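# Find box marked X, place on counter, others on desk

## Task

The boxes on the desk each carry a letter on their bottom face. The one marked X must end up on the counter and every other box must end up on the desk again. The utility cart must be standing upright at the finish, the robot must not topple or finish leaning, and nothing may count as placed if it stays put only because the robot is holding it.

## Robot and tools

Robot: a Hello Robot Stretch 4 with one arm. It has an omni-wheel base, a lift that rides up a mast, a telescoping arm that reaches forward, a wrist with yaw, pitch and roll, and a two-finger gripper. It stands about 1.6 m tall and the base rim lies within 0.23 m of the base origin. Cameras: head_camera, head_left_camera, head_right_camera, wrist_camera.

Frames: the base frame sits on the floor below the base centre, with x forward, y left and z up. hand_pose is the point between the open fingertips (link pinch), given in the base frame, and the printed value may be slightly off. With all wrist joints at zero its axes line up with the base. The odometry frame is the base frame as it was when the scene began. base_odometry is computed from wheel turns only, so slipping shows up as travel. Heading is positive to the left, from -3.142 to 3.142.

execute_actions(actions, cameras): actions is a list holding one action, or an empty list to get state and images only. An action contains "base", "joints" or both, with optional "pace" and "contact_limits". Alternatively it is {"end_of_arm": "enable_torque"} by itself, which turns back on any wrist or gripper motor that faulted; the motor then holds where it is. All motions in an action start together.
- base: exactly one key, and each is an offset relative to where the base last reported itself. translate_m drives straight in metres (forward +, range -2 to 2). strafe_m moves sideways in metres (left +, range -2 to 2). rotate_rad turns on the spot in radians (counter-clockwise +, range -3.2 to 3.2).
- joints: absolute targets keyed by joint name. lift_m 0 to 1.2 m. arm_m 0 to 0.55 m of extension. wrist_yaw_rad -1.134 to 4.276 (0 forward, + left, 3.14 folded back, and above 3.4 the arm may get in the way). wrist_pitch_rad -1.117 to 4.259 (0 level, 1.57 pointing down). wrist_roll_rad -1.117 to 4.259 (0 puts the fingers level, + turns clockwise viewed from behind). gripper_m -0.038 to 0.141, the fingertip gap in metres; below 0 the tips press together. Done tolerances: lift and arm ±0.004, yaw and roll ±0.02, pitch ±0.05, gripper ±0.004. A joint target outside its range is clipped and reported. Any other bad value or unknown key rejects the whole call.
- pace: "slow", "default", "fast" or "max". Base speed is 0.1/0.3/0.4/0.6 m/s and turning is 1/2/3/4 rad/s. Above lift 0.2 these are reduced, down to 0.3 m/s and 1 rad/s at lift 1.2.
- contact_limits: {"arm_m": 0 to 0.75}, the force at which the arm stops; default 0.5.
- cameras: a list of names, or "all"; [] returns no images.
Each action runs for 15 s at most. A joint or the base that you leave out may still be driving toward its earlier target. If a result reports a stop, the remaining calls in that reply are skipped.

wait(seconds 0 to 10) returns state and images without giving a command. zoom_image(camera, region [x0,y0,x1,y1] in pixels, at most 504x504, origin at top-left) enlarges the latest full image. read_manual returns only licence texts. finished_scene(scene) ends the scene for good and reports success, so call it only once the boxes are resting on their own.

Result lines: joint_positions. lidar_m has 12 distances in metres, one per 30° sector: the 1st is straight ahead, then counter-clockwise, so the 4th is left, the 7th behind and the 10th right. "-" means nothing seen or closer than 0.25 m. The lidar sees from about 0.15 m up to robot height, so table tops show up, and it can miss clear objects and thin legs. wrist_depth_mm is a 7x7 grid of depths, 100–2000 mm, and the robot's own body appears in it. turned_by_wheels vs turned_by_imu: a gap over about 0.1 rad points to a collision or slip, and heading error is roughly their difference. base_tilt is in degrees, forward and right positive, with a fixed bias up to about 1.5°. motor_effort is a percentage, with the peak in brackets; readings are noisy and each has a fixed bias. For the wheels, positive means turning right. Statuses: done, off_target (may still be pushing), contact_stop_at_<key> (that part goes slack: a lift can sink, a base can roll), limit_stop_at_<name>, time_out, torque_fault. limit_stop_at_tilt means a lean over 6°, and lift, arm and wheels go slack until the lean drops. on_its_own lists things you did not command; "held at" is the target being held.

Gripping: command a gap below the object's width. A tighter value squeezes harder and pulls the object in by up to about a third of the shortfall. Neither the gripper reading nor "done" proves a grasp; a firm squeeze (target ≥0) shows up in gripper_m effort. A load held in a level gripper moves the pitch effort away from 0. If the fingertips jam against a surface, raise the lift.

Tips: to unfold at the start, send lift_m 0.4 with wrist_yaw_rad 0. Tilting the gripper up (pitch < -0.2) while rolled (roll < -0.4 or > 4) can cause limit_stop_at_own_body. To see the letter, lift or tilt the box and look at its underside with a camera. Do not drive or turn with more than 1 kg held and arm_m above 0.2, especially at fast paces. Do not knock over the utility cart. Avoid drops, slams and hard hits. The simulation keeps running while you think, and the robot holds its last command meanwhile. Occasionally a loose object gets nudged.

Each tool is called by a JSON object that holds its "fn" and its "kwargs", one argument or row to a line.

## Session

{"fn": "execute_actions", "kwargs": {
  "actions": []
}}

Scene clock: 0.00 s.
base_odometry: x=+0.000 y=+0.000 heading=+0.000 (m, m, rad; odometry frame)
turned_by_wheels: +0.000 (rad since the last result)
turned_by_imu: +0.000 (rad since the last result)
base_tilt: forward=-0.5 right=-0.1 (deg)
lidar_m: 1.76 2.60 2.58 2.48 1.82 1.83 0.81 0.69 0.68 1.47 1.55 1.57
base_status: not commanded
joint_positions: lift_m=+0.295 arm_m=+0.001 wrist_yaw_rad=+3.230 wrist_pitch_rad=+0.011 wrist_roll_rad=+0.002 gripper_m=+0.057
joint_status: not commanded
motor_effort: lift_m=+20 arm_m=+0 wrist_yaw_rad=+2 wrist_pitch_rad=-8 wrist_roll_rad=-2 gripper_m=-4 wheel_0=+0 wheel_1=+0 wheel_2=+0 (%)
hand_pose: x=-0.1235 y=+0.0616 z=+0.4699 quat_wxyz=(-0.044, -0.006, +0.001, +0.999) (m; base frame)
wrist_depth_mm: - - 140 - - - 1808 / - - 137 1118 - - 1808 / - - 130 220 - - 1756 / - 112 138 1661 - - 1808 / 183 1430 1618 - - - 1756 / 191 1430 1464 1661 200 1756 1708 / 191 1205 1078 640 1182 1042 1182
pictures: head_camera, head_left_camera, head_right_camera, wrist_camera
Images, in order (width x height): head_camera 420x560, head_left_camera 420x672, head_right_camera 420x672, wrist_camera 616x392.

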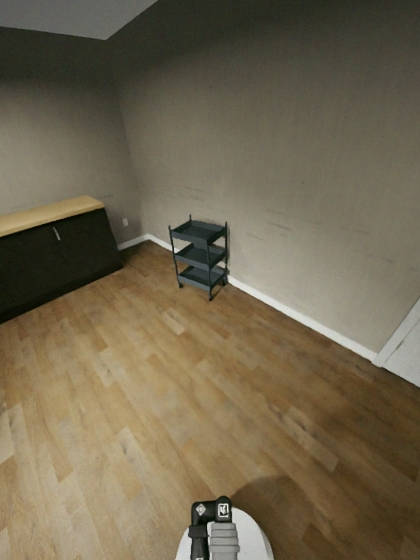

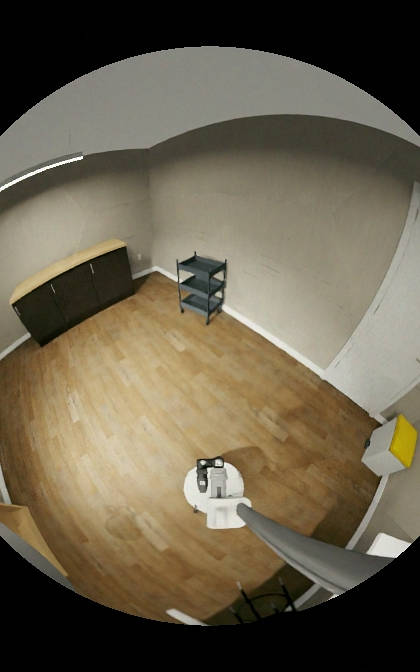

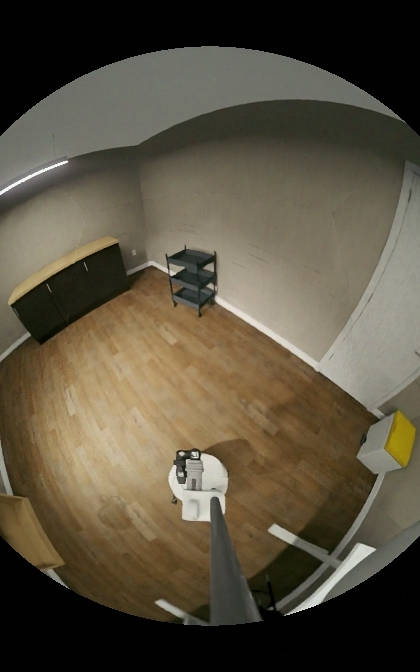

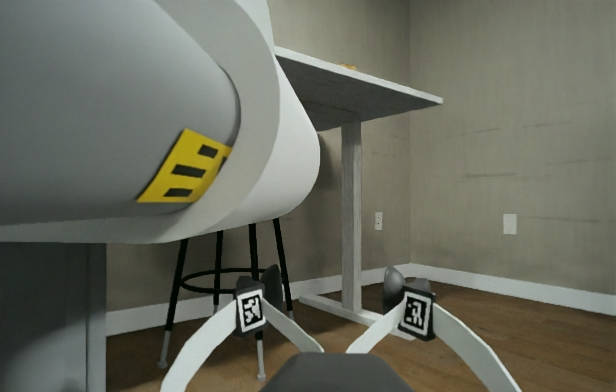

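{"fn": "execute_actions", "kwargs": {
  "actions": [
    {"base": {"rotate_rad": -2.3}, "joints": {"lift_m": 0.8, "wrist_yaw_rad": 0, "wrist_pitch_rad": 0.5, "gripper_m": 0.12}, "pace": "fast"}
  ]
}}

Scene clock: 3.17 s.
base_odometry: x=+0.000 y=+0.000 heading=-2.300 (m, m, rad; odometry frame)
turned_by_wheels: -2.300 (rad since the last result)
turned_by_imu: -2.311 (rad since the last result)
base_tilt: forward=-0.5 right=+0.0 (deg)
lidar_m: 0.68 1.44 1.60 1.56 1.67 1.79 2.61 2.78 1.88 1.84 0.96 0.70
base_status: done
joint_positions: lift_m=+0.800 arm_m=+0.001 wrist_yaw_rad=+0.000 wrist_pitch_rad=+0.502 wrist_roll_rad=+0.002 gripper_m=+0.120
joint_status: all done
motor_effort: lift_m=+23(25) arm_m=+0(0) wrist_yaw_rad=+1(1) wrist_pitch_rad=-8(10) wrist_roll_rad=-2(2) gripper_m=-1(1) wheel_0=-1(9) wheel_1=-1(10) wheel_2=-1(8) (%)
hand_pose: x=+0.4245 y=-0.0873 z=+0.8392 quat_wxyz=(+0.969, +0.001, +0.248, +0.000) (m; base frame)
wrist_depth_mm: 1205 1182 1138 508 723 452 615 / 1308 1281 1229 788 1205 1182 1160 / 1397 1366 1366 1281 1281 1255 1255 / 1336 1464 1430 1366 1366 1308 891 / 1308 1576 1537 1499 1464 1397 768 / 1281 1366 200 1281 1336 209 1255 / 1138 1160 1160 153 1118 1098 1042
pictures: head_camera, head_left_camera, head_right_camera, wrist_camera
Images, in order (width x height): head_camera 420x560, head_left_camera 420x672, head_right_camera 420x672, wrist_camera 616x392.

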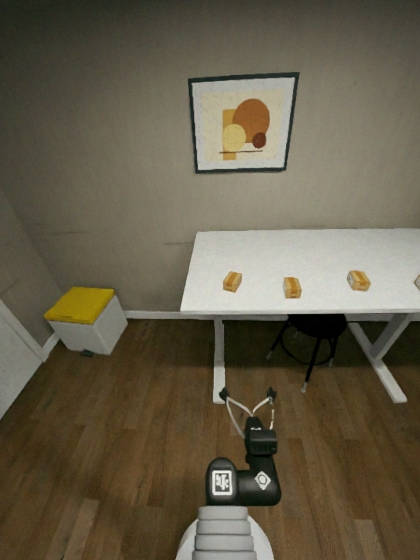

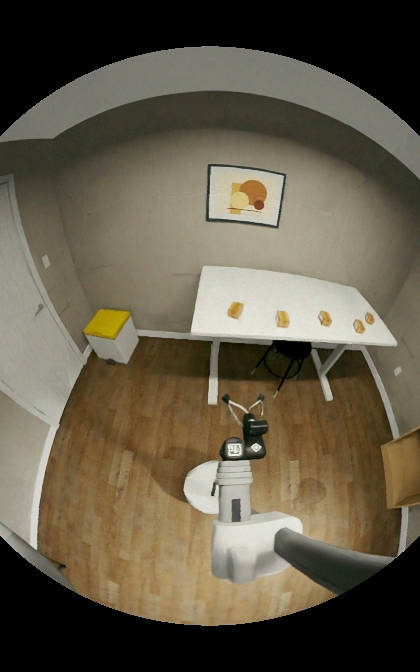

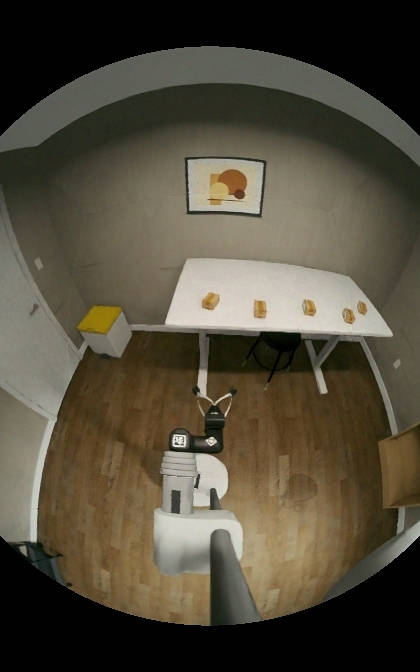

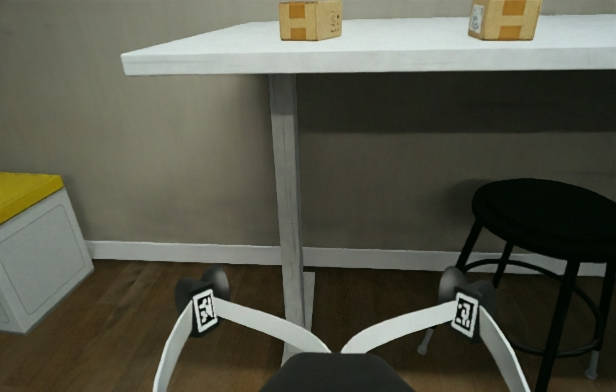

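{"fn": "zoom_image", "kwargs": {
  "camera": "head_right_camera",
  "region": [220, 400, 420, 560]
}}

{"fn": "zoom_image", "kwargs": {
  "camera": "head_right_camera",
  "region": [150, 240, 420, 420]
}}

Region (220, 400, 420, 560) of head_right_camera's 420x672 image, scaled by 2.520, with more detail than that image has; it fills the top 403 rows of this view, and the rest is white.

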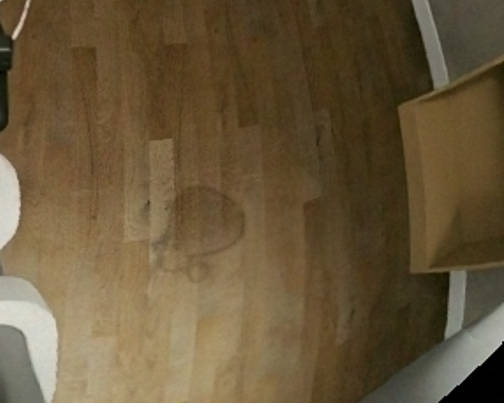

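Region (150, 240, 420, 420) of head_right_camera's 420x672 image, scaled by 1.867, with more detail than that image has.

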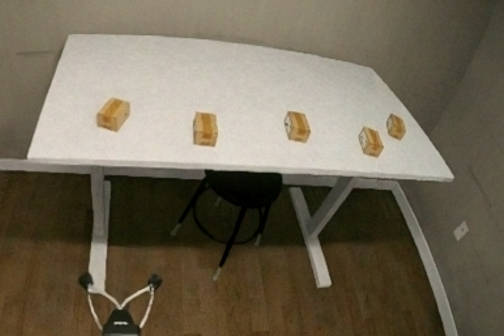

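{"fn": "execute_actions", "kwargs": {
  "actions": [
    {"base": {"translate_m": 0.19}, "joints": {"lift_m": 1.04}, "pace": "max"}
  ],
  "cameras": ["head_camera", "wrist_camera"]
}}

Scene clock: 6.70 s.
base_odometry: x=-0.127 y=-0.142 heading=-2.300 (m, m, rad; odometry frame)
turned_by_wheels: +0.000 (rad since the last result)
turned_by_imu: +0.000 (rad since the last result)
base_tilt: forward=-0.6 right=+0.0 (deg)
lidar_m: 0.48 0.52 1.31 1.53 1.66 1.91 2.80 2.91 1.91 1.85 0.70 0.52
base_status: done
joint_positions: lift_m=+1.040 arm_m=+0.001 wrist_yaw_rad=+0.000 wrist_pitch_rad=+0.502 wrist_roll_rad=+0.002 gripper_m=+0.120
joint_status: all done
motor_effort: lift_m=+22(26) arm_m=+0(0) wrist_yaw_rad=+3(2) wrist_pitch_rad=-7(7) wrist_roll_rad=-2(2) gripper_m=-1(1) wheel_0=-1(6) wheel_1=+0(6) wheel_2=+1(9) (%)
hand_pose: x=+0.4245 y=-0.0874 z=+1.0793 quat_wxyz=(+0.969, +0.001, +0.248, +0.000) (m; base frame)
wrist_depth_mm: 1025 1025 991 960 946 946 931 / 1098 1078 1060 1042 1025 1008 976 / 1205 1160 1138 878 854 831 820 / 1281 1255 627 621 609 603 591 / 1366 1336 488 452 473 436 427 / 1281 399 200 392 389 210 384 / 1308 1366 1397 153 364 359 723
pictures: head_camera, wrist_camera
Images, in order (width x height): head_camera 420x560, wrist_camera 616x392.

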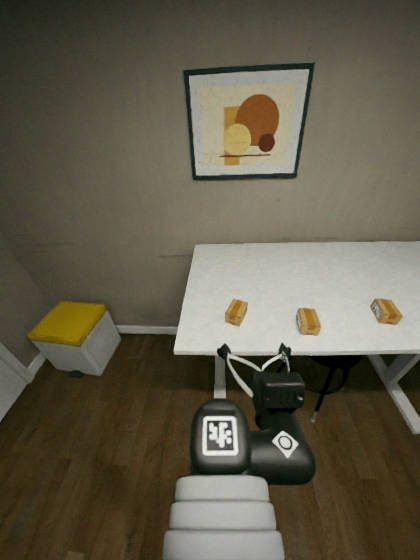

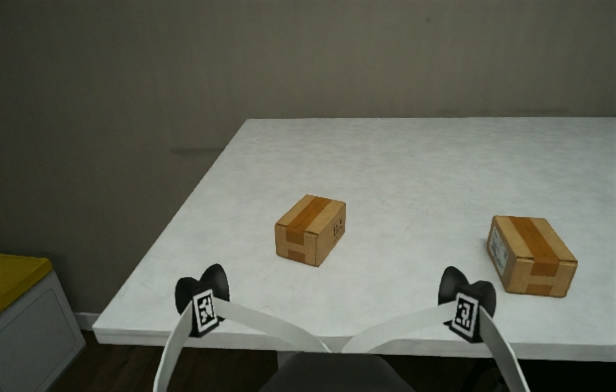

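{"fn": "execute_actions", "kwargs": {
  "actions": [
    {"base": {"strafe_m": 0.122}, "joints": {"wrist_yaw_rad": -0.49, "arm_m": 0.297, "lift_m": 1.01}, "pace": "max"}
  ],
  "cameras": ["head_camera", "wrist_camera"]
}}

Scene clock: 10.37 s.
base_odometry: x=-0.036 y=-0.223 heading=-2.300 (m, m, rad; odometry frame)
turned_by_wheels: +0.000 (rad since the last result)
turned_by_imu: +0.001 (rad since the last result)
base_tilt: forward=-0.6 right=+0.0 (deg)
lidar_m: 0.49 1.22 1.34 1.40 1.52 1.82 2.82 2.96 2.01 1.97 0.70 0.52
base_status: done
joint_positions: lift_m=+1.010 arm_m=+0.295 wrist_yaw_rad=-0.490 wrist_pitch_rad=+0.502 wrist_roll_rad=+0.002 gripper_m=+0.120
joint_status: all done
motor_effort: lift_m=+18(21) arm_m=+9(9) wrist_yaw_rad=+1(0) wrist_pitch_rad=-8(8) wrist_roll_rad=-1(1) gripper_m=+2(2) wheel_0=+0(7) wheel_1=+0(10) wheel_2=+2(2) (%)
hand_pose: x=+0.6484 y=-0.1961 z=+1.0496 quat_wxyz=(+0.940, +0.061, +0.241, -0.235) (m; base frame)
wrist_depth_mm: 640 699 750 820 904 1008 1118 / 683 732 798 878 976 1060 1160 / 715 759 788 768 768 750 732 / 741 564 559 549 549 535 535 / 750 436 433 430 427 421 345 / 373 355 200 283 349 209 322 / 304 300 298 153 293 286 291
pictures: head_camera, wrist_camera
Images, in order (width x height): head_camera 420x560, wrist_camera 616x392.

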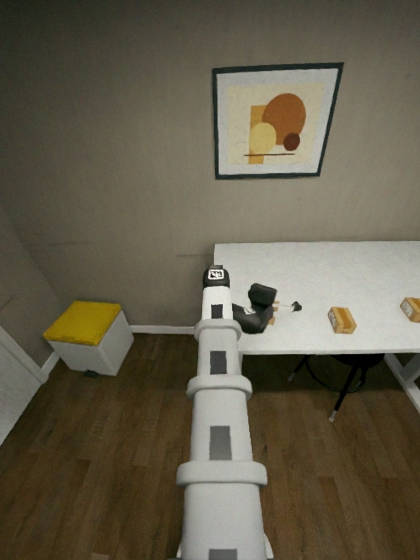

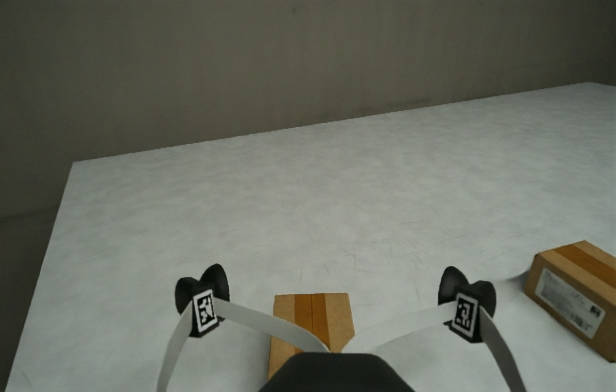

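{"fn": "execute_actions", "kwargs": {
  "actions": [
    {"joints": {"wrist_yaw_rad": -0.435, "lift_m": 0.941, "gripper_m": 0.1}, "pace": "fast"}
  ],
  "cameras": ["wrist_camera"]
}}

Scene clock: 12.07 s.
base_odometry: x=-0.036 y=-0.223 heading=-2.300 (m, m, rad; odometry frame)
turned_by_wheels: +0.000 (rad since the last result)
turned_by_imu: +0.000 (rad since the last result)
base_tilt: forward=-0.5 right=+0.0 (deg)
lidar_m: 0.49 1.21 1.32 1.41 1.52 1.85 2.80 2.97 2.04 1.97 0.70 0.54
base_status: not commanded
joint_positions: lift_m=+0.941 arm_m=+0.295 wrist_yaw_rad=-0.435 wrist_pitch_rad=+0.502 wrist_roll_rad=+0.002 gripper_m=+0.100
joint_status: all done
motor_effort: lift_m=+17(18) arm_m=+9(9) wrist_yaw_rad=+3(6) wrist_pitch_rad=-7(7) wrist_roll_rad=-1(1) gripper_m=+1(1) wheel_0=+0(0) wheel_1=+0(0) wheel_2=+1(2) (%)
hand_pose: x=+0.6588 y=-0.1859 z=+0.9807 quat_wxyz=(+0.946, +0.054, +0.242, -0.209) (m; base frame)
wrist_depth_mm: 640 691 732 809 866 946 1042 / 683 732 788 831 891 904 891 / 707 585 585 564 559 554 544 / 732 415 407 404 399 397 392 / 338 320 319 243 298 310 306 / 263 262 204 190 196 236 253 / 223 221 213 173 210 208 214
pictures: wrist_camera
Images, in order (width x height): wrist_camera 616x392.

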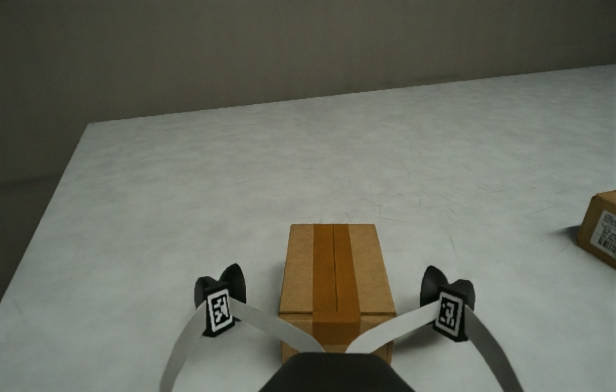

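{"fn": "execute_actions", "kwargs": {
  "actions": [
    {"joints": {"lift_m": 0.937, "gripper_m": 0.025}, "pace": "fast"}
  ],
  "cameras": ["wrist_camera"]
}}

Scene clock: 13.90 s.
base_odometry: x=-0.036 y=-0.223 heading=-2.300 (m, m, rad; odometry frame)
turned_by_wheels: +0.000 (rad since the last result)
turned_by_imu: +0.000 (rad since the last result)
base_tilt: forward=-0.5 right=-0.1 (deg)
lidar_m: 0.49 1.22 1.33 1.40 1.52 1.81 2.80 2.97 2.02 1.96 0.70 0.54
base_status: not commanded
joint_positions: lift_m=+0.937 arm_m=+0.295 wrist_yaw_rad=-0.435 wrist_pitch_rad=+0.503 wrist_roll_rad=+0.002 gripper_m=+0.025
joint_status: all done
motor_effort: lift_m=+17(17) arm_m=+9(9) wrist_yaw_rad=+2(3) wrist_pitch_rad=-10(9) wrist_roll_rad=-2(2) gripper_m=-14(13) wheel_0=+0(0) wheel_1=+0(0) wheel_2=+1(1) (%)
hand_pose: x=+0.6587 y=-0.1859 z=+0.9764 quat_wxyz=(+0.946, +0.055, +0.243, -0.209) (m; base frame)
wrist_depth_mm: 647 691 741 798 878 960 1060 / 676 732 778 842 891 878 854 / 715 569 559 554 539 539 525 / 732 404 399 394 389 387 382 / 329 312 309 217 290 300 298 / 256 255 191 178 183 246 246 / 216 209 213 145 202 198 208
pictures: wrist_camera
Images, in order (width x height): wrist_camera 616x392.

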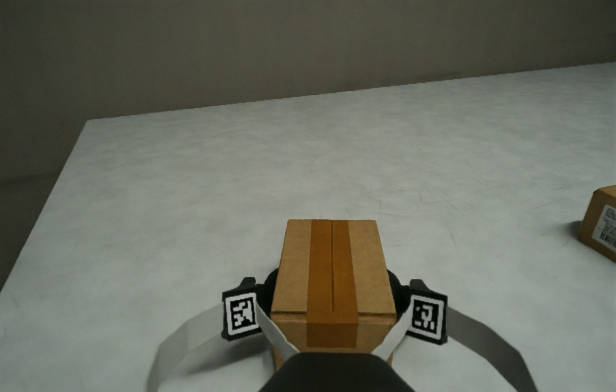

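{"fn": "execute_actions", "kwargs": {
  "actions": [
    {"joints": {"wrist_pitch_rad": -1.1, "wrist_roll_rad": 1.6, "wrist_yaw_rad": 1.0}, "pace": "fast"}
  ],
  "cameras": ["head_camera", "wrist_camera"]
}}

Scene clock: 17.87 s.
base_odometry: x=-0.036 y=-0.223 heading=-2.300 (m, m, rad; odometry frame)
turned_by_wheels: +0.000 (rad since the last result)
turned_by_imu: +0.000 (rad since the last result)
base_tilt: forward=-0.5 right=+0.0 (deg)
lidar_m: 0.49 1.23 1.32 1.42 1.53 1.82 2.79 2.95 2.03 1.96 0.71 0.51
base_status: not commanded
joint_positions: lift_m=+0.937 arm_m=+0.295 wrist_yaw_rad=+1.000 wrist_pitch_rad=-1.098 wrist_roll_rad=+1.600 gripper_m=+0.025
joint_status: all done
motor_effort: lift_m=+17(17) arm_m=+9(9) wrist_yaw_rad=+5(9) wrist_pitch_rad=-6(19) wrist_roll_rad=+0(3) gripper_m=-15(14) wheel_0=+0(0) wheel_1=+0(0) wheel_2=+1(1) (%)
hand_pose: x=+0.6109 y=+0.0632 z=+1.3723 quat_wxyz=(+0.342, +0.711, -0.026, +0.613) (m; base frame)
wrist_depth_mm: 1060 1138 1255 1182 1008 891 788 / 1042 1138 1255 1366 1229 1042 917 / 1042 1138 1229 1366 1464 1281 1098 / 1042 1138 1229 1336 1499 1576 1397 / 1042 1138 1255 219 1537 1661 1537 / 1025 1118 191 178 183 1576 1397 / 1025 1098 1205 146 1464 1464 1255
pictures: head_camera, wrist_camera
Images, in order (width x height): head_camera 420x560, wrist_camera 616x392.

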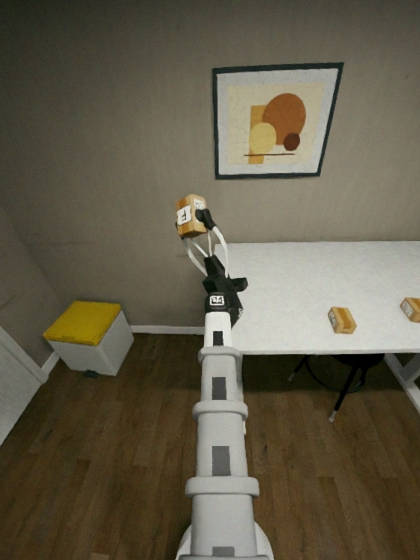

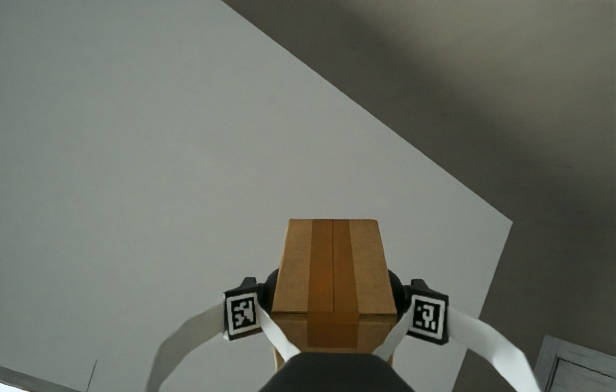

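{"fn": "zoom_image", "kwargs": {
  "camera": "head_camera",
  "region": [155, 180, 235, 250]
}}

Region (155, 180, 235, 250) of head_camera's 420x560 image, scaled by 6.300, with more detail than that image has; it fills the top 441 rows of this view, and the rest is white.

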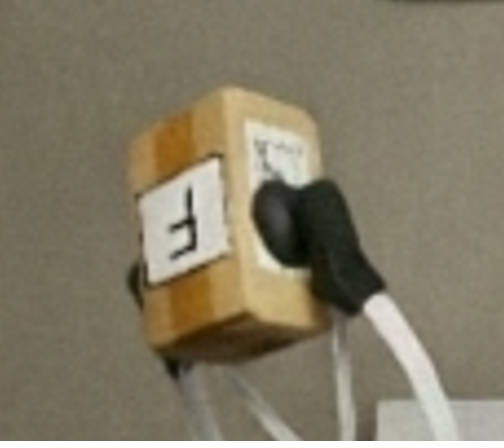

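{"fn": "execute_actions", "kwargs": {
  "actions": [
    {"base": {"strafe_m": -0.11}, "joints": {"wrist_pitch_rad": 0.5, "wrist_roll_rad": 0.0, "wrist_yaw_rad": -0.12, "lift_m": 0.947, "arm_m": 0.26}, "pace": "fast"}
  ],
  "cameras": ["wrist_camera"]
}}

Scene clock: 20.97 s.
base_odometry: x=-0.118 y=-0.150 heading=-2.300 (m, m, rad; odometry frame)
turned_by_wheels: +0.000 (rad since the last result)
turned_by_imu: +0.000 (rad since the last result)
base_tilt: forward=-0.5 right=-0.1 (deg)
lidar_m: 0.48 0.53 1.32 1.53 1.63 1.89 2.81 2.95 1.93 1.87 0.68 0.52
base_status: done
joint_positions: lift_m=+0.947 arm_m=+0.262 wrist_yaw_rad=-0.120 wrist_pitch_rad=+0.503 wrist_roll_rad=+0.001 gripper_m=+0.025
joint_status: all done
motor_effort: lift_m=+23(23) arm_m=-9(10) wrist_yaw_rad=+3(5) wrist_pitch_rad=-10(20) wrist_roll_rad=-2(7) gripper_m=-14(15) wheel_0=-1(10) wheel_1=+0(6) wheel_2=+0(1) (%)
hand_pose: x=+0.6729 y=-0.1170 z=+0.9859 quat_wxyz=(+0.967, +0.015, +0.248, -0.058) (m; base frame)
wrist_depth_mm: 732 741 750 750 759 759 759 / 778 788 788 788 798 809 809 / 831 831 585 574 569 559 554 / 891 424 421 415 410 404 399 / 347 327 325 216 304 317 314 / 270 267 191 178 183 259 258 / 228 219 224 145 211 208 220
pictures: wrist_camera
Images, in order (width x height): wrist_camera 616x392.

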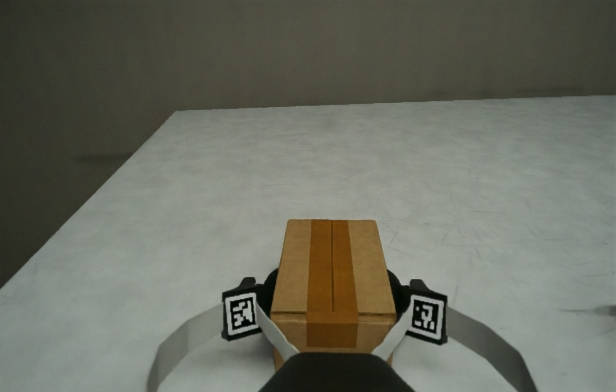

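{"fn": "execute_actions", "kwargs": {
  "actions": [
    {"joints": {"lift_m": 0.937, "gripper_m": 0.085}, "pace": "fast"}
  ],
  "cameras": ["wrist_camera"]
}}

Scene clock: 22.60 s.
base_odometry: x=-0.118 y=-0.150 heading=-2.300 (m, m, rad; odometry frame)
turned_by_wheels: +0.000 (rad since the last result)
turned_by_imu: +0.000 (rad since the last result)
base_tilt: forward=-0.6 right=+0.0 (deg)
lidar_m: 0.49 0.55 1.32 1.51 1.64 1.89 2.80 2.95 1.92 1.87 0.68 0.52
base_status: not commanded
joint_positions: lift_m=+0.937 arm_m=+0.262 wrist_yaw_rad=-0.120 wrist_pitch_rad=+0.502 wrist_roll_rad=+0.001 gripper_m=+0.085
joint_status: all done
motor_effort: lift_m=+18(22) arm_m=-8(9) wrist_yaw_rad=+2(2) wrist_pitch_rad=-9(11) wrist_roll_rad=-4(3) gripper_m=-2(12) wheel_0=-1(0) wheel_1=+0(0) wheel_2=+1(1) (%)
hand_pose: x=+0.6730 y=-0.1170 z=+0.9765 quat_wxyz=(+0.967, +0.015, +0.248, -0.058) (m; base frame)
wrist_depth_mm: 732 732 750 750 759 759 768 / 788 788 788 788 788 798 788 / 831 820 564 554 544 539 530 / 904 407 399 394 392 387 382 / 317 314 312 236 291 301 300 / 257 255 204 189 190 239 247 / 217 216 208 173 205 204 209
pictures: wrist_camera
Images, in order (width x height): wrist_camera 616x392.

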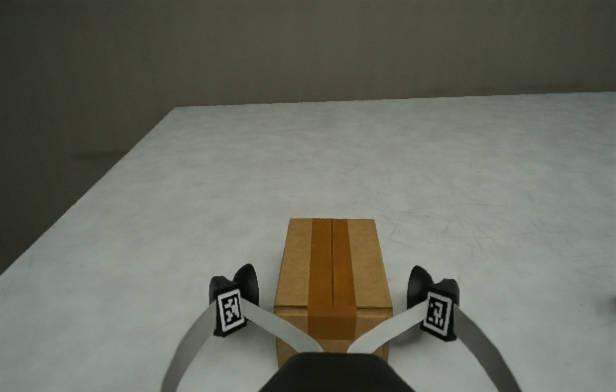

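{"fn": "execute_actions", "kwargs": {
  "actions": [
    {"base": {"strafe_m": -0.212}, "joints": {"wrist_pitch_rad": 0.2, "arm_m": 0.09, "gripper_m": 0.105}, "pace": "fast"}
  ],
  "cameras": ["head_camera", "wrist_camera"]
}}

Scene clock: 25.83 s.
base_odometry: x=-0.276 y=-0.008 heading=-2.300 (m, m, rad; odometry frame)
turned_by_wheels: +0.000 (rad since the last result)
turned_by_imu: +0.000 (rad since the last result)
base_tilt: forward=-0.5 right=+0.0 (deg)
lidar_m: 0.48 0.50 1.47 1.72 1.86 2.07 2.82 2.64 1.69 1.64 0.68 0.52
base_status: done
joint_positions: lift_m=+0.937 arm_m=+0.092 wrist_yaw_rad=-0.120 wrist_pitch_rad=+0.202 wrist_roll_rad=+0.000 gripper_m=+0.105
joint_status: all done
motor_effort: lift_m=+18(18) arm_m=-9(8) wrist_yaw_rad=+6(2) wrist_pitch_rad=-8(12) wrist_roll_rad=-2(3) gripper_m=+1(1) wheel_0=-1(8) wheel_1=+0(10) wheel_2=+0(1) (%)
hand_pose: x=+0.5326 y=-0.1207 z=+1.0574 quat_wxyz=(+0.993, +0.006, +0.101, -0.060) (m; base frame)
wrist_depth_mm: 904 891 904 917 931 931 946 / 931 946 946 946 946 960 960 / 946 960 946 976 976 991 991 / 960 991 991 991 991 991 1008 / 634 634 627 627 621 621 609 / 389 379 213 329 430 382 392 / 325 329 330 211 329 314 327
pictures: head_camera, wrist_camera
Images, in order (width x height): head_camera 420x560, wrist_camera 616x392.

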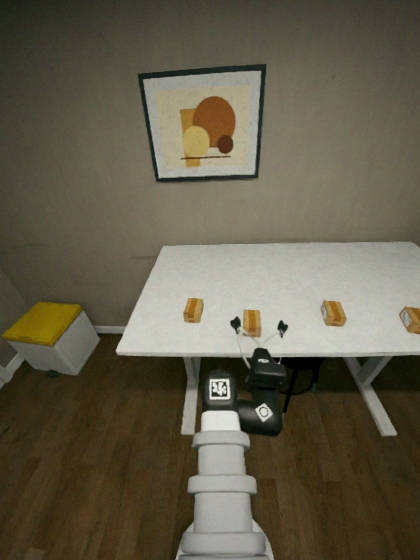

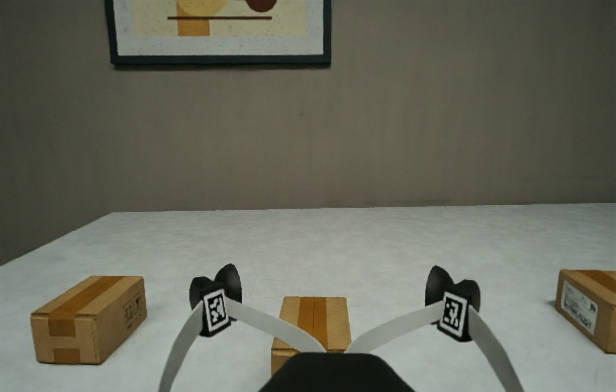

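{"fn": "execute_actions", "kwargs": {
  "actions": [
    {"joints": {"wrist_pitch_rad": 0.5, "wrist_yaw_rad": -0.09, "arm_m": 0.188, "gripper_m": 0.095}, "pace": "fast"}
  ],
  "cameras": ["wrist_camera"]
}}

Scene clock: 27.90 s.
base_odometry: x=-0.276 y=-0.008 heading=-2.300 (m, m, rad; odometry frame)
turned_by_wheels: +0.000 (rad since the last result)
turned_by_imu: +0.000 (rad since the last result)
base_tilt: forward=-0.6 right=+0.0 (deg)
lidar_m: 0.48 0.52 1.46 1.73 1.85 2.07 2.80 2.66 1.68 1.65 0.68 0.52
base_status: not commanded
joint_positions: lift_m=+0.937 arm_m=+0.186 wrist_yaw_rad=-0.090 wrist_pitch_rad=+0.502 wrist_roll_rad=+0.000 gripper_m=+0.095
joint_status: all done
motor_effort: lift_m=+18(18) arm_m=+9(9) wrist_yaw_rad=+2(6) wrist_pitch_rad=-7(2) wrist_roll_rad=-2(2) gripper_m=+2(2) wheel_0=+0(0) wheel_1=+0(1) wheel_2=+0(0) (%)
hand_pose: x=+0.6014 y=-0.1098 z=+0.9766 quat_wxyz=(+0.968, +0.011, +0.248, -0.044) (m; base frame)
wrist_depth_mm: 798 798 809 809 798 798 798 / 854 842 842 842 842 842 831 / 580 569 564 554 549 539 530 / 389 407 399 397 392 387 384 / 247 301 312 236 246 303 300 / 252 256 206 190 190 240 247 / 217 216 209 173 200 204 210
pictures: wrist_camera
Images, in order (width x height): wrist_camera 616x392.

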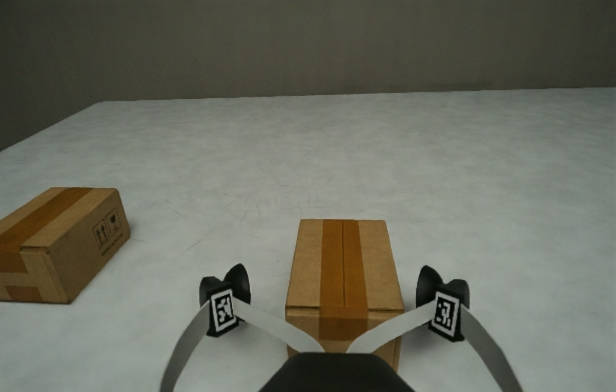

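{"fn": "execute_actions", "kwargs": {
  "actions": [
    {"joints": {"wrist_yaw_rad": -0.115, "gripper_m": 0.025}, "pace": "fast"}
  ],
  "cameras": ["wrist_camera"]
}}

Scene clock: 29.67 s.
base_odometry: x=-0.276 y=-0.008 heading=-2.300 (m, m, rad; odometry frame)
turned_by_wheels: +0.000 (rad since the last result)
turned_by_imu: +0.000 (rad since the last result)
base_tilt: forward=-0.6 right=+0.0 (deg)
lidar_m: 0.47 0.51 1.44 1.74 1.85 2.07 2.82 2.67 1.69 1.64 0.69 0.53
base_status: not commanded
joint_positions: lift_m=+0.937 arm_m=+0.186 wrist_yaw_rad=-0.115 wrist_pitch_rad=+0.503 wrist_roll_rad=+0.000 gripper_m=+0.025
joint_status: all done
motor_effort: lift_m=+19(18) arm_m=+9(9) wrist_yaw_rad=+0(1) wrist_pitch_rad=-10(11) wrist_roll_rad=-3(3) gripper_m=-14(14) wheel_0=+0(0) wheel_1=-1(0) wheel_2=+0(0) (%)
hand_pose: x=+0.5984 y=-0.1158 z=+0.9763 quat_wxyz=(+0.967, +0.014, +0.248, -0.056) (m; base frame)
wrist_depth_mm: 798 798 809 809 809 820 820 / 842 842 842 831 842 854 854 / 580 569 559 549 539 530 530 / 298 402 399 397 389 384 382 / 253 312 310 217 290 301 298 / 249 255 191 179 182 247 246 / 216 209 213 145 202 198 209
pictures: wrist_camera
Images, in order (width x height): wrist_camera 616x392.

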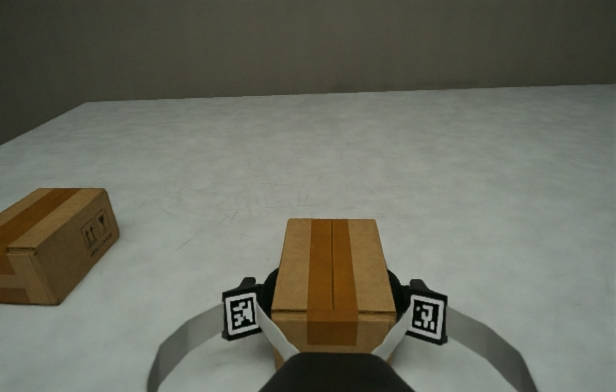

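{"fn": "execute_actions", "kwargs": {
  "actions": [
    {"base": {"strafe_m": -0.1}, "joints": {"wrist_pitch_rad": -1.1, "wrist_roll_rad": 1.6, "wrist_yaw_rad": 1.2, "lift_m": 0.945}, "pace": "fast"}
  ],
  "cameras": ["head_camera"]
}}

Scene clock: 31.87 s.
base_odometry: x=-0.350 y=+0.058 heading=-2.300 (m, m, rad; odometry frame)
turned_by_wheels: +0.000 (rad since the last result)
turned_by_imu: +0.000 (rad since the last result)
base_tilt: forward=-0.5 right=+0.0 (deg)
lidar_m: 0.48 0.52 1.53 1.82 1.98 2.18 2.83 2.53 1.59 1.56 0.69 0.50
base_status: done
joint_positions: lift_m=+0.945 arm_m=+0.186 wrist_yaw_rad=+1.200 wrist_pitch_rad=-1.098 wrist_roll_rad=+1.600 gripper_m=+0.025
joint_status: all done
motor_effort: lift_m=+23(23) arm_m=+9(9) wrist_yaw_rad=+3(11) wrist_pitch_rad=-7(12) wrist_roll_rad=+1(3) gripper_m=-14(14) wheel_0=-1(8) wheel_1=+1(9) wheel_2=+0(1) (%)
hand_pose: x=+0.4864 y=+0.0907 z=+1.3798 quat_wxyz=(+0.279, +0.710, +0.045, +0.645) (m; base frame)
wrist_depth_mm: 1042 1138 1229 1336 1229 1138 1042 / 1060 1138 1229 1366 1464 1397 1281 / 1025 1118 1255 1336 1499 1661 1661 / 1025 1138 1229 1336 1499 1708 1863 / 1025 1118 1229 219 1499 1661 1708 / 1025 1118 191 179 182 1661 1708 / 741 798 1182 146 1464 1537 1618
pictures: head_camera
Images, in order (width x height): head_camera 420x560.

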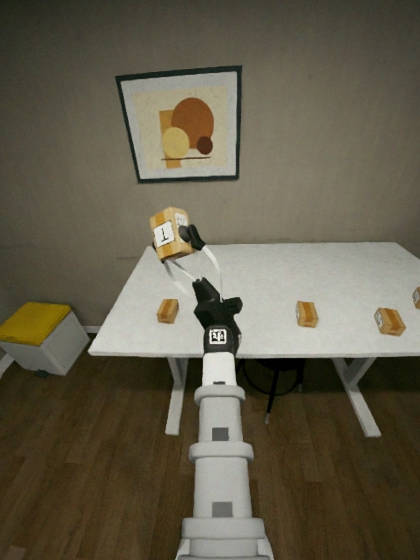

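{"fn": "zoom_image", "kwargs": {
  "camera": "head_camera",
  "region": [135, 195, 225, 270]
}}

{"fn": "zoom_image", "kwargs": {
  "camera": "head_camera",
  "region": [240, 260, 420, 380]
}}

Region (135, 195, 225, 270) of head_camera's 420x560 image, scaled by 5.600, with more detail than that image has.

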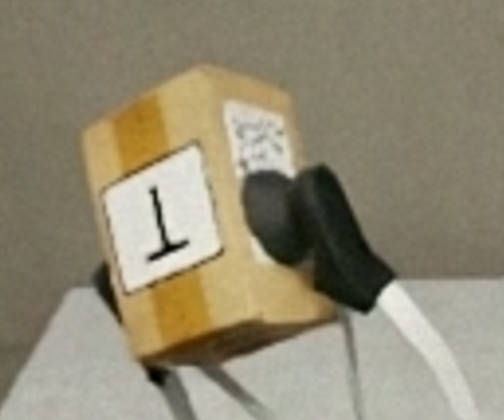

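Region (240, 260, 420, 380) of head_camera's 420x560 image, scaled by 2.800, with more detail than that image has.

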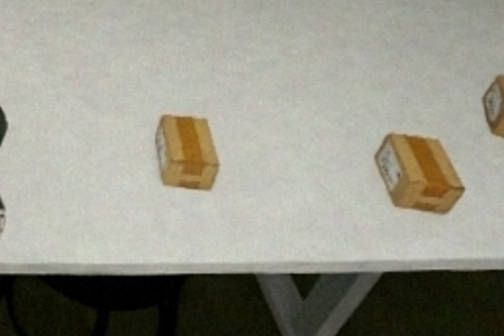

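{"fn": "execute_actions", "kwargs": {
  "actions": [
    {"base": {"strafe_m": -0.03}, "joints": {"wrist_pitch_rad": 0.5, "wrist_roll_rad": 0.0, "wrist_yaw_rad": -0.12, "arm_m": 0.23}, "pace": "fast"}
  ],
  "cameras": ["wrist_camera"]
}}

{"fn": "execute_actions", "kwargs": {
  "actions": [
    {"joints": {"lift_m": 0.937, "gripper_m": 0.085}, "pace": "fast"}
  ],
  "cameras": ["wrist_camera"]
}}

Scene clock: 34.50 s.
base_odometry: x=-0.373 y=+0.078 heading=-2.300 (m, m, rad; odometry frame)
turned_by_wheels: +0.000 (rad since the last result)
turned_by_imu: +0.000 (rad since the last result)
base_tilt: forward=-0.6 right=+0.0 (deg)
lidar_m: 0.48 0.50 1.56 1.87 2.00 2.21 2.84 2.48 1.55 1.52 0.69 0.52
base_status: done
joint_positions: lift_m=+0.945 arm_m=+0.228 wrist_yaw_rad=-0.120 wrist_pitch_rad=+0.503 wrist_roll_rad=+0.001 gripper_m=+0.025
joint_status: all done
motor_effort: lift_m=+23(23) arm_m=+9(10) wrist_yaw_rad=+1(6) wrist_pitch_rad=-10(12) wrist_roll_rad=-3(7) gripper_m=-15(14) wheel_0=-1(6) wheel_1=+1(8) wheel_2=+1(1) (%)
hand_pose: x=+0.6399 y=-0.1170 z=+0.9839 quat_wxyz=(+0.967, +0.015, +0.248, -0.058) (m; base frame)
wrist_depth_mm: 741 750 759 750 778 768 768 / 798 798 798 798 809 820 809 / 609 591 580 569 564 554 549 / 424 421 415 410 404 402 397 / 327 324 322 217 303 314 251 / 267 266 191 180 183 256 236 / 225 217 222 145 210 206 217
pictures: wrist_camera
Images, in order (width x height): wrist_camera 616x392.

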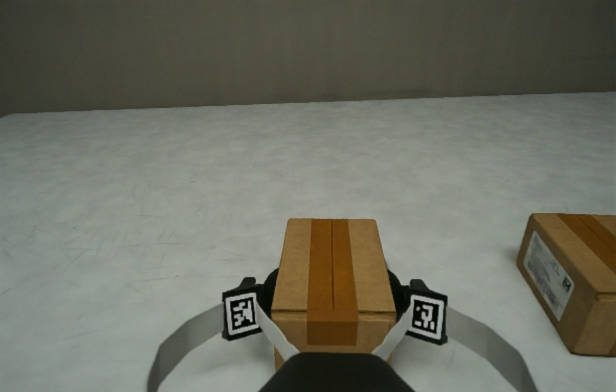

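Scene clock: 35.90 s.
base_odometry: x=-0.373 y=+0.078 heading=-2.300 (m, m, rad; odometry frame)
turned_by_wheels: +0.000 (rad since the last result)
turned_by_imu: +0.000 (rad since the last result)
base_tilt: forward=-0.5 right=+0.0 (deg)
lidar_m: 0.48 0.52 1.56 1.86 2.00 2.24 2.83 2.49 1.57 1.52 0.69 0.52
base_status: not commanded
joint_positions: lift_m=+0.937 arm_m=+0.228 wrist_yaw_rad=-0.120 wrist_pitch_rad=+0.502 wrist_roll_rad=+0.001 gripper_m=+0.085
joint_status: all done
motor_effort: lift_m=+17(22) arm_m=+9(9) wrist_yaw_rad=+2(1) wrist_pitch_rad=-8(12) wrist_roll_rad=-4(2) gripper_m=-1(15) wheel_0=-1(1) wheel_1=+1(1) wheel_2=+1(1) (%)
hand_pose: x=+0.6399 y=-0.1170 z=+0.9765 quat_wxyz=(+0.967, +0.015, +0.248, -0.058) (m; base frame)
wrist_depth_mm: 750 750 759 759 768 768 778 / 788 798 798 809 798 809 809 / 585 569 564 559 544 539 530 / 413 404 402 397 389 387 384 / 315 314 312 235 293 303 245 / 257 256 203 190 190 239 235 / 216 216 208 174 205 204 209
pictures: wrist_camera
Images, in order (width x height): wrist_camera 616x392.

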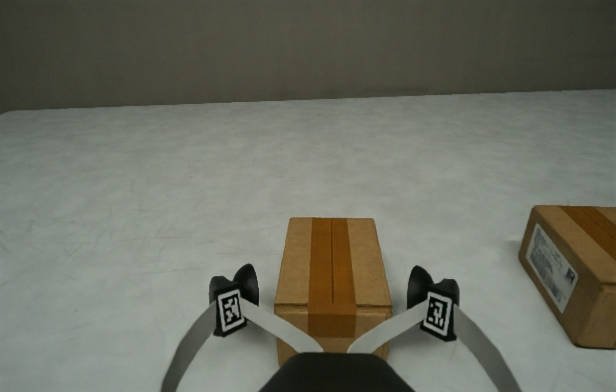

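{"fn": "execute_actions", "kwargs": {
  "actions": [
    {"base": {"strafe_m": -0.17}, "joints": {"wrist_pitch_rad": 0.22, "gripper_m": 0.105}, "pace": "fast"}
  ],
  "cameras": ["head_camera", "wrist_camera"]
}}

Scene clock: 40.50 s.
base_odometry: x=-0.500 y=+0.192 heading=-2.300 (m, m, rad; odometry frame)
turned_by_wheels: +0.000 (rad since the last result)
turned_by_imu: +0.000 (rad since the last result)
base_tilt: forward=-0.6 right=+0.0 (deg)
lidar_m: 0.48 0.49 0.72 2.02 2.19 2.46 2.82 2.26 1.40 1.36 0.67 0.50
base_status: done
joint_positions: lift_m=+0.937 arm_m=+0.228 wrist_yaw_rad=-0.120 wrist_pitch_rad=+0.222 wrist_roll_rad=+0.000 gripper_m=+0.105
joint_status: all done
motor_effort: lift_m=+18(18) arm_m=+9(9) wrist_yaw_rad=+2(2) wrist_pitch_rad=-9(17) wrist_roll_rad=-2(2) gripper_m=-1(2) wheel_0=+0(10) wheel_1=+0(9) wheel_2=+1(0) (%)
hand_pose: x=+0.6683 y=-0.1204 z=+1.0518 quat_wxyz=(+0.992, +0.007, +0.111, -0.060) (m; base frame)
wrist_depth_mm: 750 750 778 778 788 788 798 / 788 788 798 809 809 809 831 / 809 809 820 831 831 831 831 / 842 842 842 854 842 854 866 / 597 591 591 580 580 580 574 / 415 413 213 413 413 364 404 / 307 304 319 229 315 301 315
pictures: head_camera, wrist_camera
Images, in order (width x height): head_camera 420x560, wrist_camera 616x392.

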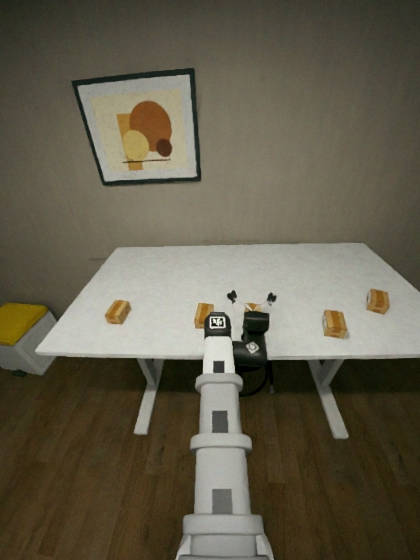

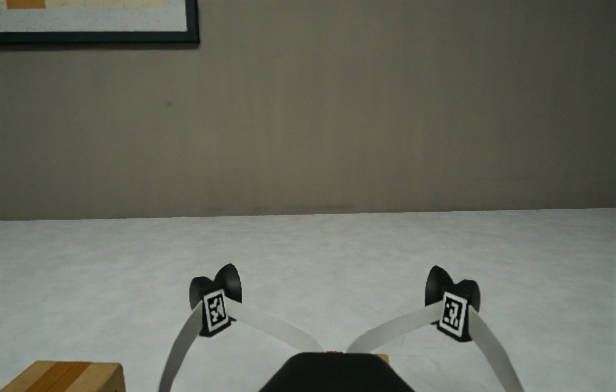

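{"fn": "execute_actions", "kwargs": {
  "actions": [
    {"joints": {"wrist_pitch_rad": 0.5, "wrist_yaw_rad": -0.16, "arm_m": 0.234, "gripper_m": 0.09}, "pace": "fast"}
  ],
  "cameras": ["wrist_camera"]
}}

Scene clock: 45.53 s.
base_odometry: x=-0.500 y=+0.192 heading=-2.300 (m, m, rad; odometry frame)
turned_by_wheels: +0.000 (rad since the last result)
turned_by_imu: +0.000 (rad since the last result)
base_tilt: forward=-0.6 right=+0.0 (deg)
lidar_m: 0.48 0.51 0.71 2.03 2.16 2.44 2.84 2.25 1.40 1.34 0.67 0.51
base_status: not commanded
joint_positions: lift_m=+0.937 arm_m=+0.232 wrist_yaw_rad=-0.160 wrist_pitch_rad=+0.502 wrist_roll_rad=+0.000 gripper_m=+0.090
joint_status: all done
motor_effort: lift_m=+18(17) arm_m=+9(8) wrist_yaw_rad=+3(3) wrist_pitch_rad=-6(4) wrist_roll_rad=-1(3) gripper_m=-3(1) wheel_0=+0(0) wheel_1=+0(0) wheel_2=+0(0) (%)
hand_pose: x=+0.6391 y=-0.1265 z=+0.9767 quat_wxyz=(+0.966, +0.020, +0.247, -0.077) (m; base frame)
wrist_depth_mm: 732 741 741 750 759 778 798 / 768 778 778 798 809 809 820 / 585 574 564 554 544 539 530 / 413 404 402 397 392 389 384 / 231 314 310 226 291 303 301 / 197 247 202 185 191 240 247 / 187 216 208 170 206 204 210
pictures: wrist_camera
Images, in order (width x height): wrist_camera 616x392.

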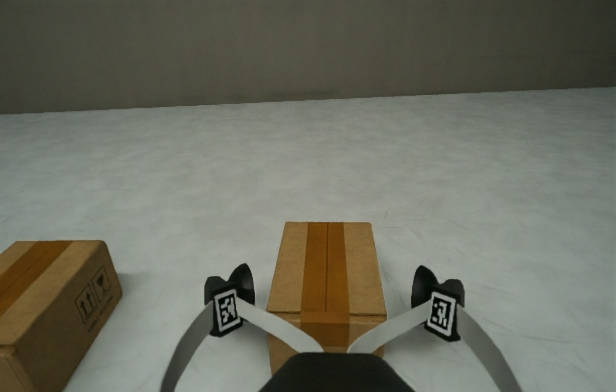

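{"fn": "execute_actions", "kwargs": {
  "actions": [
    {"joints": {"wrist_yaw_rad": -0.147, "arm_m": 0.227, "gripper_m": 0.027}, "pace": "fast"}
  ],
  "cameras": ["wrist_camera"]
}}

Scene clock: 47.20 s.
base_odometry: x=-0.500 y=+0.192 heading=-2.300 (m, m, rad; odometry frame)
turned_by_wheels: +0.000 (rad since the last result)
turned_by_imu: +0.000 (rad since the last result)
base_tilt: forward=-0.6 right=+0.0 (deg)
lidar_m: 0.47 0.50 0.72 2.05 2.17 2.44 2.84 2.27 1.38 1.36 0.67 0.52
base_status: not commanded
joint_positions: lift_m=+0.937 arm_m=+0.229 wrist_yaw_rad=-0.147 wrist_pitch_rad=+0.503 wrist_roll_rad=+0.000 gripper_m=+0.027
joint_status: all done
motor_effort: lift_m=+18(18) arm_m=-9(6) wrist_yaw_rad=+3(7) wrist_pitch_rad=-10(10) wrist_roll_rad=-3(3) gripper_m=-14(15) wheel_0=+0(0) wheel_1=-1(0) wheel_2=+0(0) (%)
hand_pose: x=+0.6367 y=-0.1236 z=+0.9764 quat_wxyz=(+0.966, +0.019, +0.248, -0.071) (m; base frame)
wrist_depth_mm: 723 732 741 759 768 778 788 / 778 778 788 798 798 820 831 / 580 569 559 549 539 535 525 / 410 404 399 394 389 384 379 / 231 298 309 218 291 301 298 / 195 245 191 178 183 247 246 / 186 210 213 146 202 198 208
pictures: wrist_camera
Images, in order (width x height): wrist_camera 616x392.

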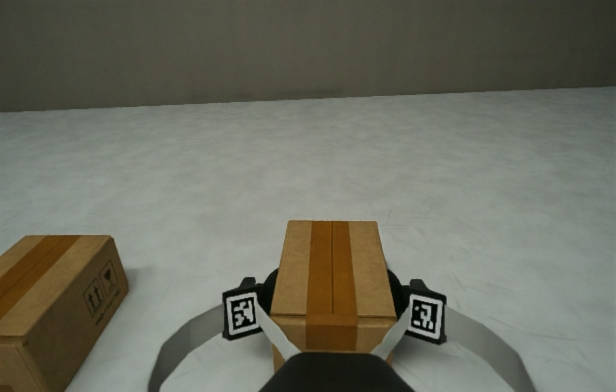

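{"fn": "execute_actions", "kwargs": {
  "actions": [
    {"base": {"strafe_m": -0.1}, "joints": {"wrist_pitch_rad": -1.1, "wrist_roll_rad": 1.6, "wrist_yaw_rad": 1.2, "lift_m": 0.945}, "pace": "fast"}
  ],
  "cameras": ["head_camera"]
}}

Scene clock: 48.93 s.
base_odometry: x=-0.574 y=+0.258 heading=-2.300 (m, m, rad; odometry frame)
turned_by_wheels: +0.000 (rad since the last result)
turned_by_imu: +0.000 (rad since the last result)
base_tilt: forward=-0.5 right=+0.0 (deg)
lidar_m: 0.47 0.50 0.71 2.12 2.28 2.57 2.85 2.13 1.28 1.24 0.66 0.49
base_status: done
joint_positions: lift_m=+0.945 arm_m=+0.229 wrist_yaw_rad=+1.200 wrist_pitch_rad=-1.098 wrist_roll_rad=+1.600 gripper_m=+0.027
joint_status: all done
motor_effort: lift_m=+23(25) arm_m=-9(9) wrist_yaw_rad=+4(12) wrist_pitch_rad=-7(15) wrist_roll_rad=+0(3) gripper_m=-13(12) wheel_0=-2(7) wheel_1=+1(10) wheel_2=+0(0) (%)
hand_pose: x=+0.5285 y=+0.0907 z=+1.3798 quat_wxyz=(+0.279, +0.710, +0.045, +0.645) (m; base frame)
wrist_depth_mm: 1042 1138 1229 1281 1160 1042 960 / 1042 1138 1229 1397 1464 1308 1182 / 1025 1138 1229 1336 1499 1618 1499 / 1042 1138 1229 1366 1499 1708 1863 / 1042 1118 1229 219 1499 1661 1863 / 1025 1098 192 178 183 1661 1808 / 1025 1078 1229 148 1499 1618 1808
pictures: head_camera
Images, in order (width x height): head_camera 420x560.

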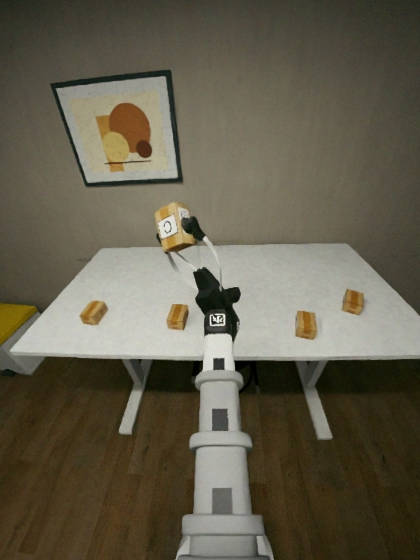

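{"fn": "zoom_image", "kwargs": {
  "camera": "head_camera",
  "region": [240, 260, 420, 380]
}}

{"fn": "execute_actions", "kwargs": {
  "actions": [
    {"joints": {"wrist_pitch_rad": 0.5, "wrist_roll_rad": 0.0, "wrist_yaw_rad": -0.12, "arm_m": 0.2}, "pace": "fast"}
  ],
  "cameras": ["wrist_camera"]
}}

{"fn": "execute_actions", "kwargs": {
  "actions": [
    {"joints": {"lift_m": 0.937, "gripper_m": 0.085}, "pace": "fast"}
  ],
  "cameras": ["wrist_camera"]
}}

Region (240, 260, 420, 380) of head_camera's 420x560 image, scaled by 2.800, with more detail than that image has.

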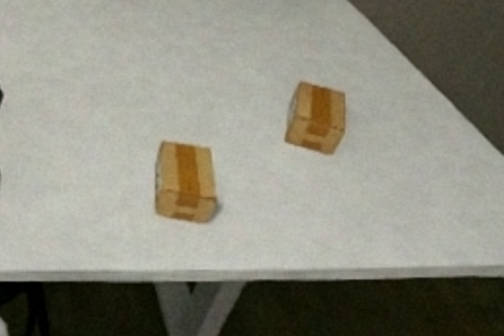

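Scene clock: 50.97 s.
base_odometry: x=-0.574 y=+0.258 heading=-2.300 (m, m, rad; odometry frame)
turned_by_wheels: +0.000 (rad since the last result)
turned_by_imu: +0.000 (rad since the last result)
base_tilt: forward=-0.6 right=+0.0 (deg)
lidar_m: 0.47 0.51 0.69 2.12 2.30 2.57 2.84 2.13 1.27 1.24 0.68 0.51
base_status: not commanded
joint_positions: lift_m=+0.945 arm_m=+0.202 wrist_yaw_rad=-0.120 wrist_pitch_rad=+0.503 wrist_roll_rad=+0.001 gripper_m=+0.027
joint_status: all done
motor_effort: lift_m=+23(23) arm_m=-8(9) wrist_yaw_rad=+1(5) wrist_pitch_rad=-9(11) wrist_roll_rad=-3(9) gripper_m=-13(12) wheel_0=-1(2) wheel_1=+1(1) wheel_2=+0(0) (%)
hand_pose: x=+0.6130 y=-0.1170 z=+0.9839 quat_wxyz=(+0.967, +0.015, +0.248, -0.058) (m; base frame)
wrist_depth_mm: 759 768 768 778 778 798 788 / 809 820 809 820 820 820 820 / 603 591 580 574 564 554 549 / 427 421 415 410 407 402 397 / 327 325 322 218 303 314 298 / 267 267 191 177 183 257 248 / 225 217 223 147 211 206 217
pictures: wrist_camera
Images, in order (width x height): wrist_camera 616x392.

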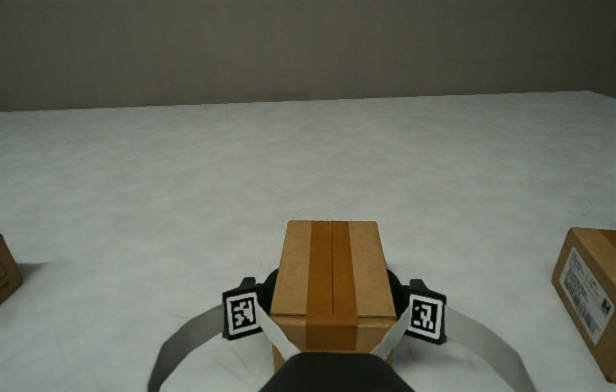

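Scene clock: 52.37 s.
base_odometry: x=-0.574 y=+0.258 heading=-2.300 (m, m, rad; odometry frame)
turned_by_wheels: +0.000 (rad since the last result)
turned_by_imu: +0.000 (rad since the last result)
base_tilt: forward=-0.6 right=+0.0 (deg)
lidar_m: 0.47 0.51 0.69 2.14 2.27 2.55 2.83 2.12 1.28 1.23 0.67 0.51
base_status: not commanded
joint_positions: lift_m=+0.937 arm_m=+0.202 wrist_yaw_rad=-0.120 wrist_pitch_rad=+0.502 wrist_roll_rad=+0.001 gripper_m=+0.085
joint_status: all done
motor_effort: lift_m=+18(21) arm_m=-9(9) wrist_yaw_rad=+1(2) wrist_pitch_rad=-8(11) wrist_roll_rad=-3(4) gripper_m=+0(11) wheel_0=-2(2) wheel_1=+1(1) wheel_2=+0(0) (%)
hand_pose: x=+0.6131 y=-0.1170 z=+0.9765 quat_wxyz=(+0.967, +0.015, +0.248, -0.058) (m; base frame)
wrist_depth_mm: 750 759 759 768 778 788 788 / 798 809 820 809 809 809 820 / 591 574 564 554 549 535 530 / 410 404 402 397 392 389 382 / 317 312 310 235 293 304 287 / 257 255 204 186 190 239 247 / 216 216 208 172 206 204 209
pictures: wrist_camera
Images, in order (width x height): wrist_camera 616x392.

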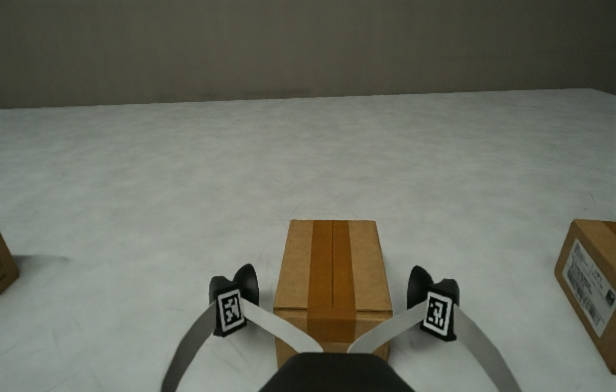

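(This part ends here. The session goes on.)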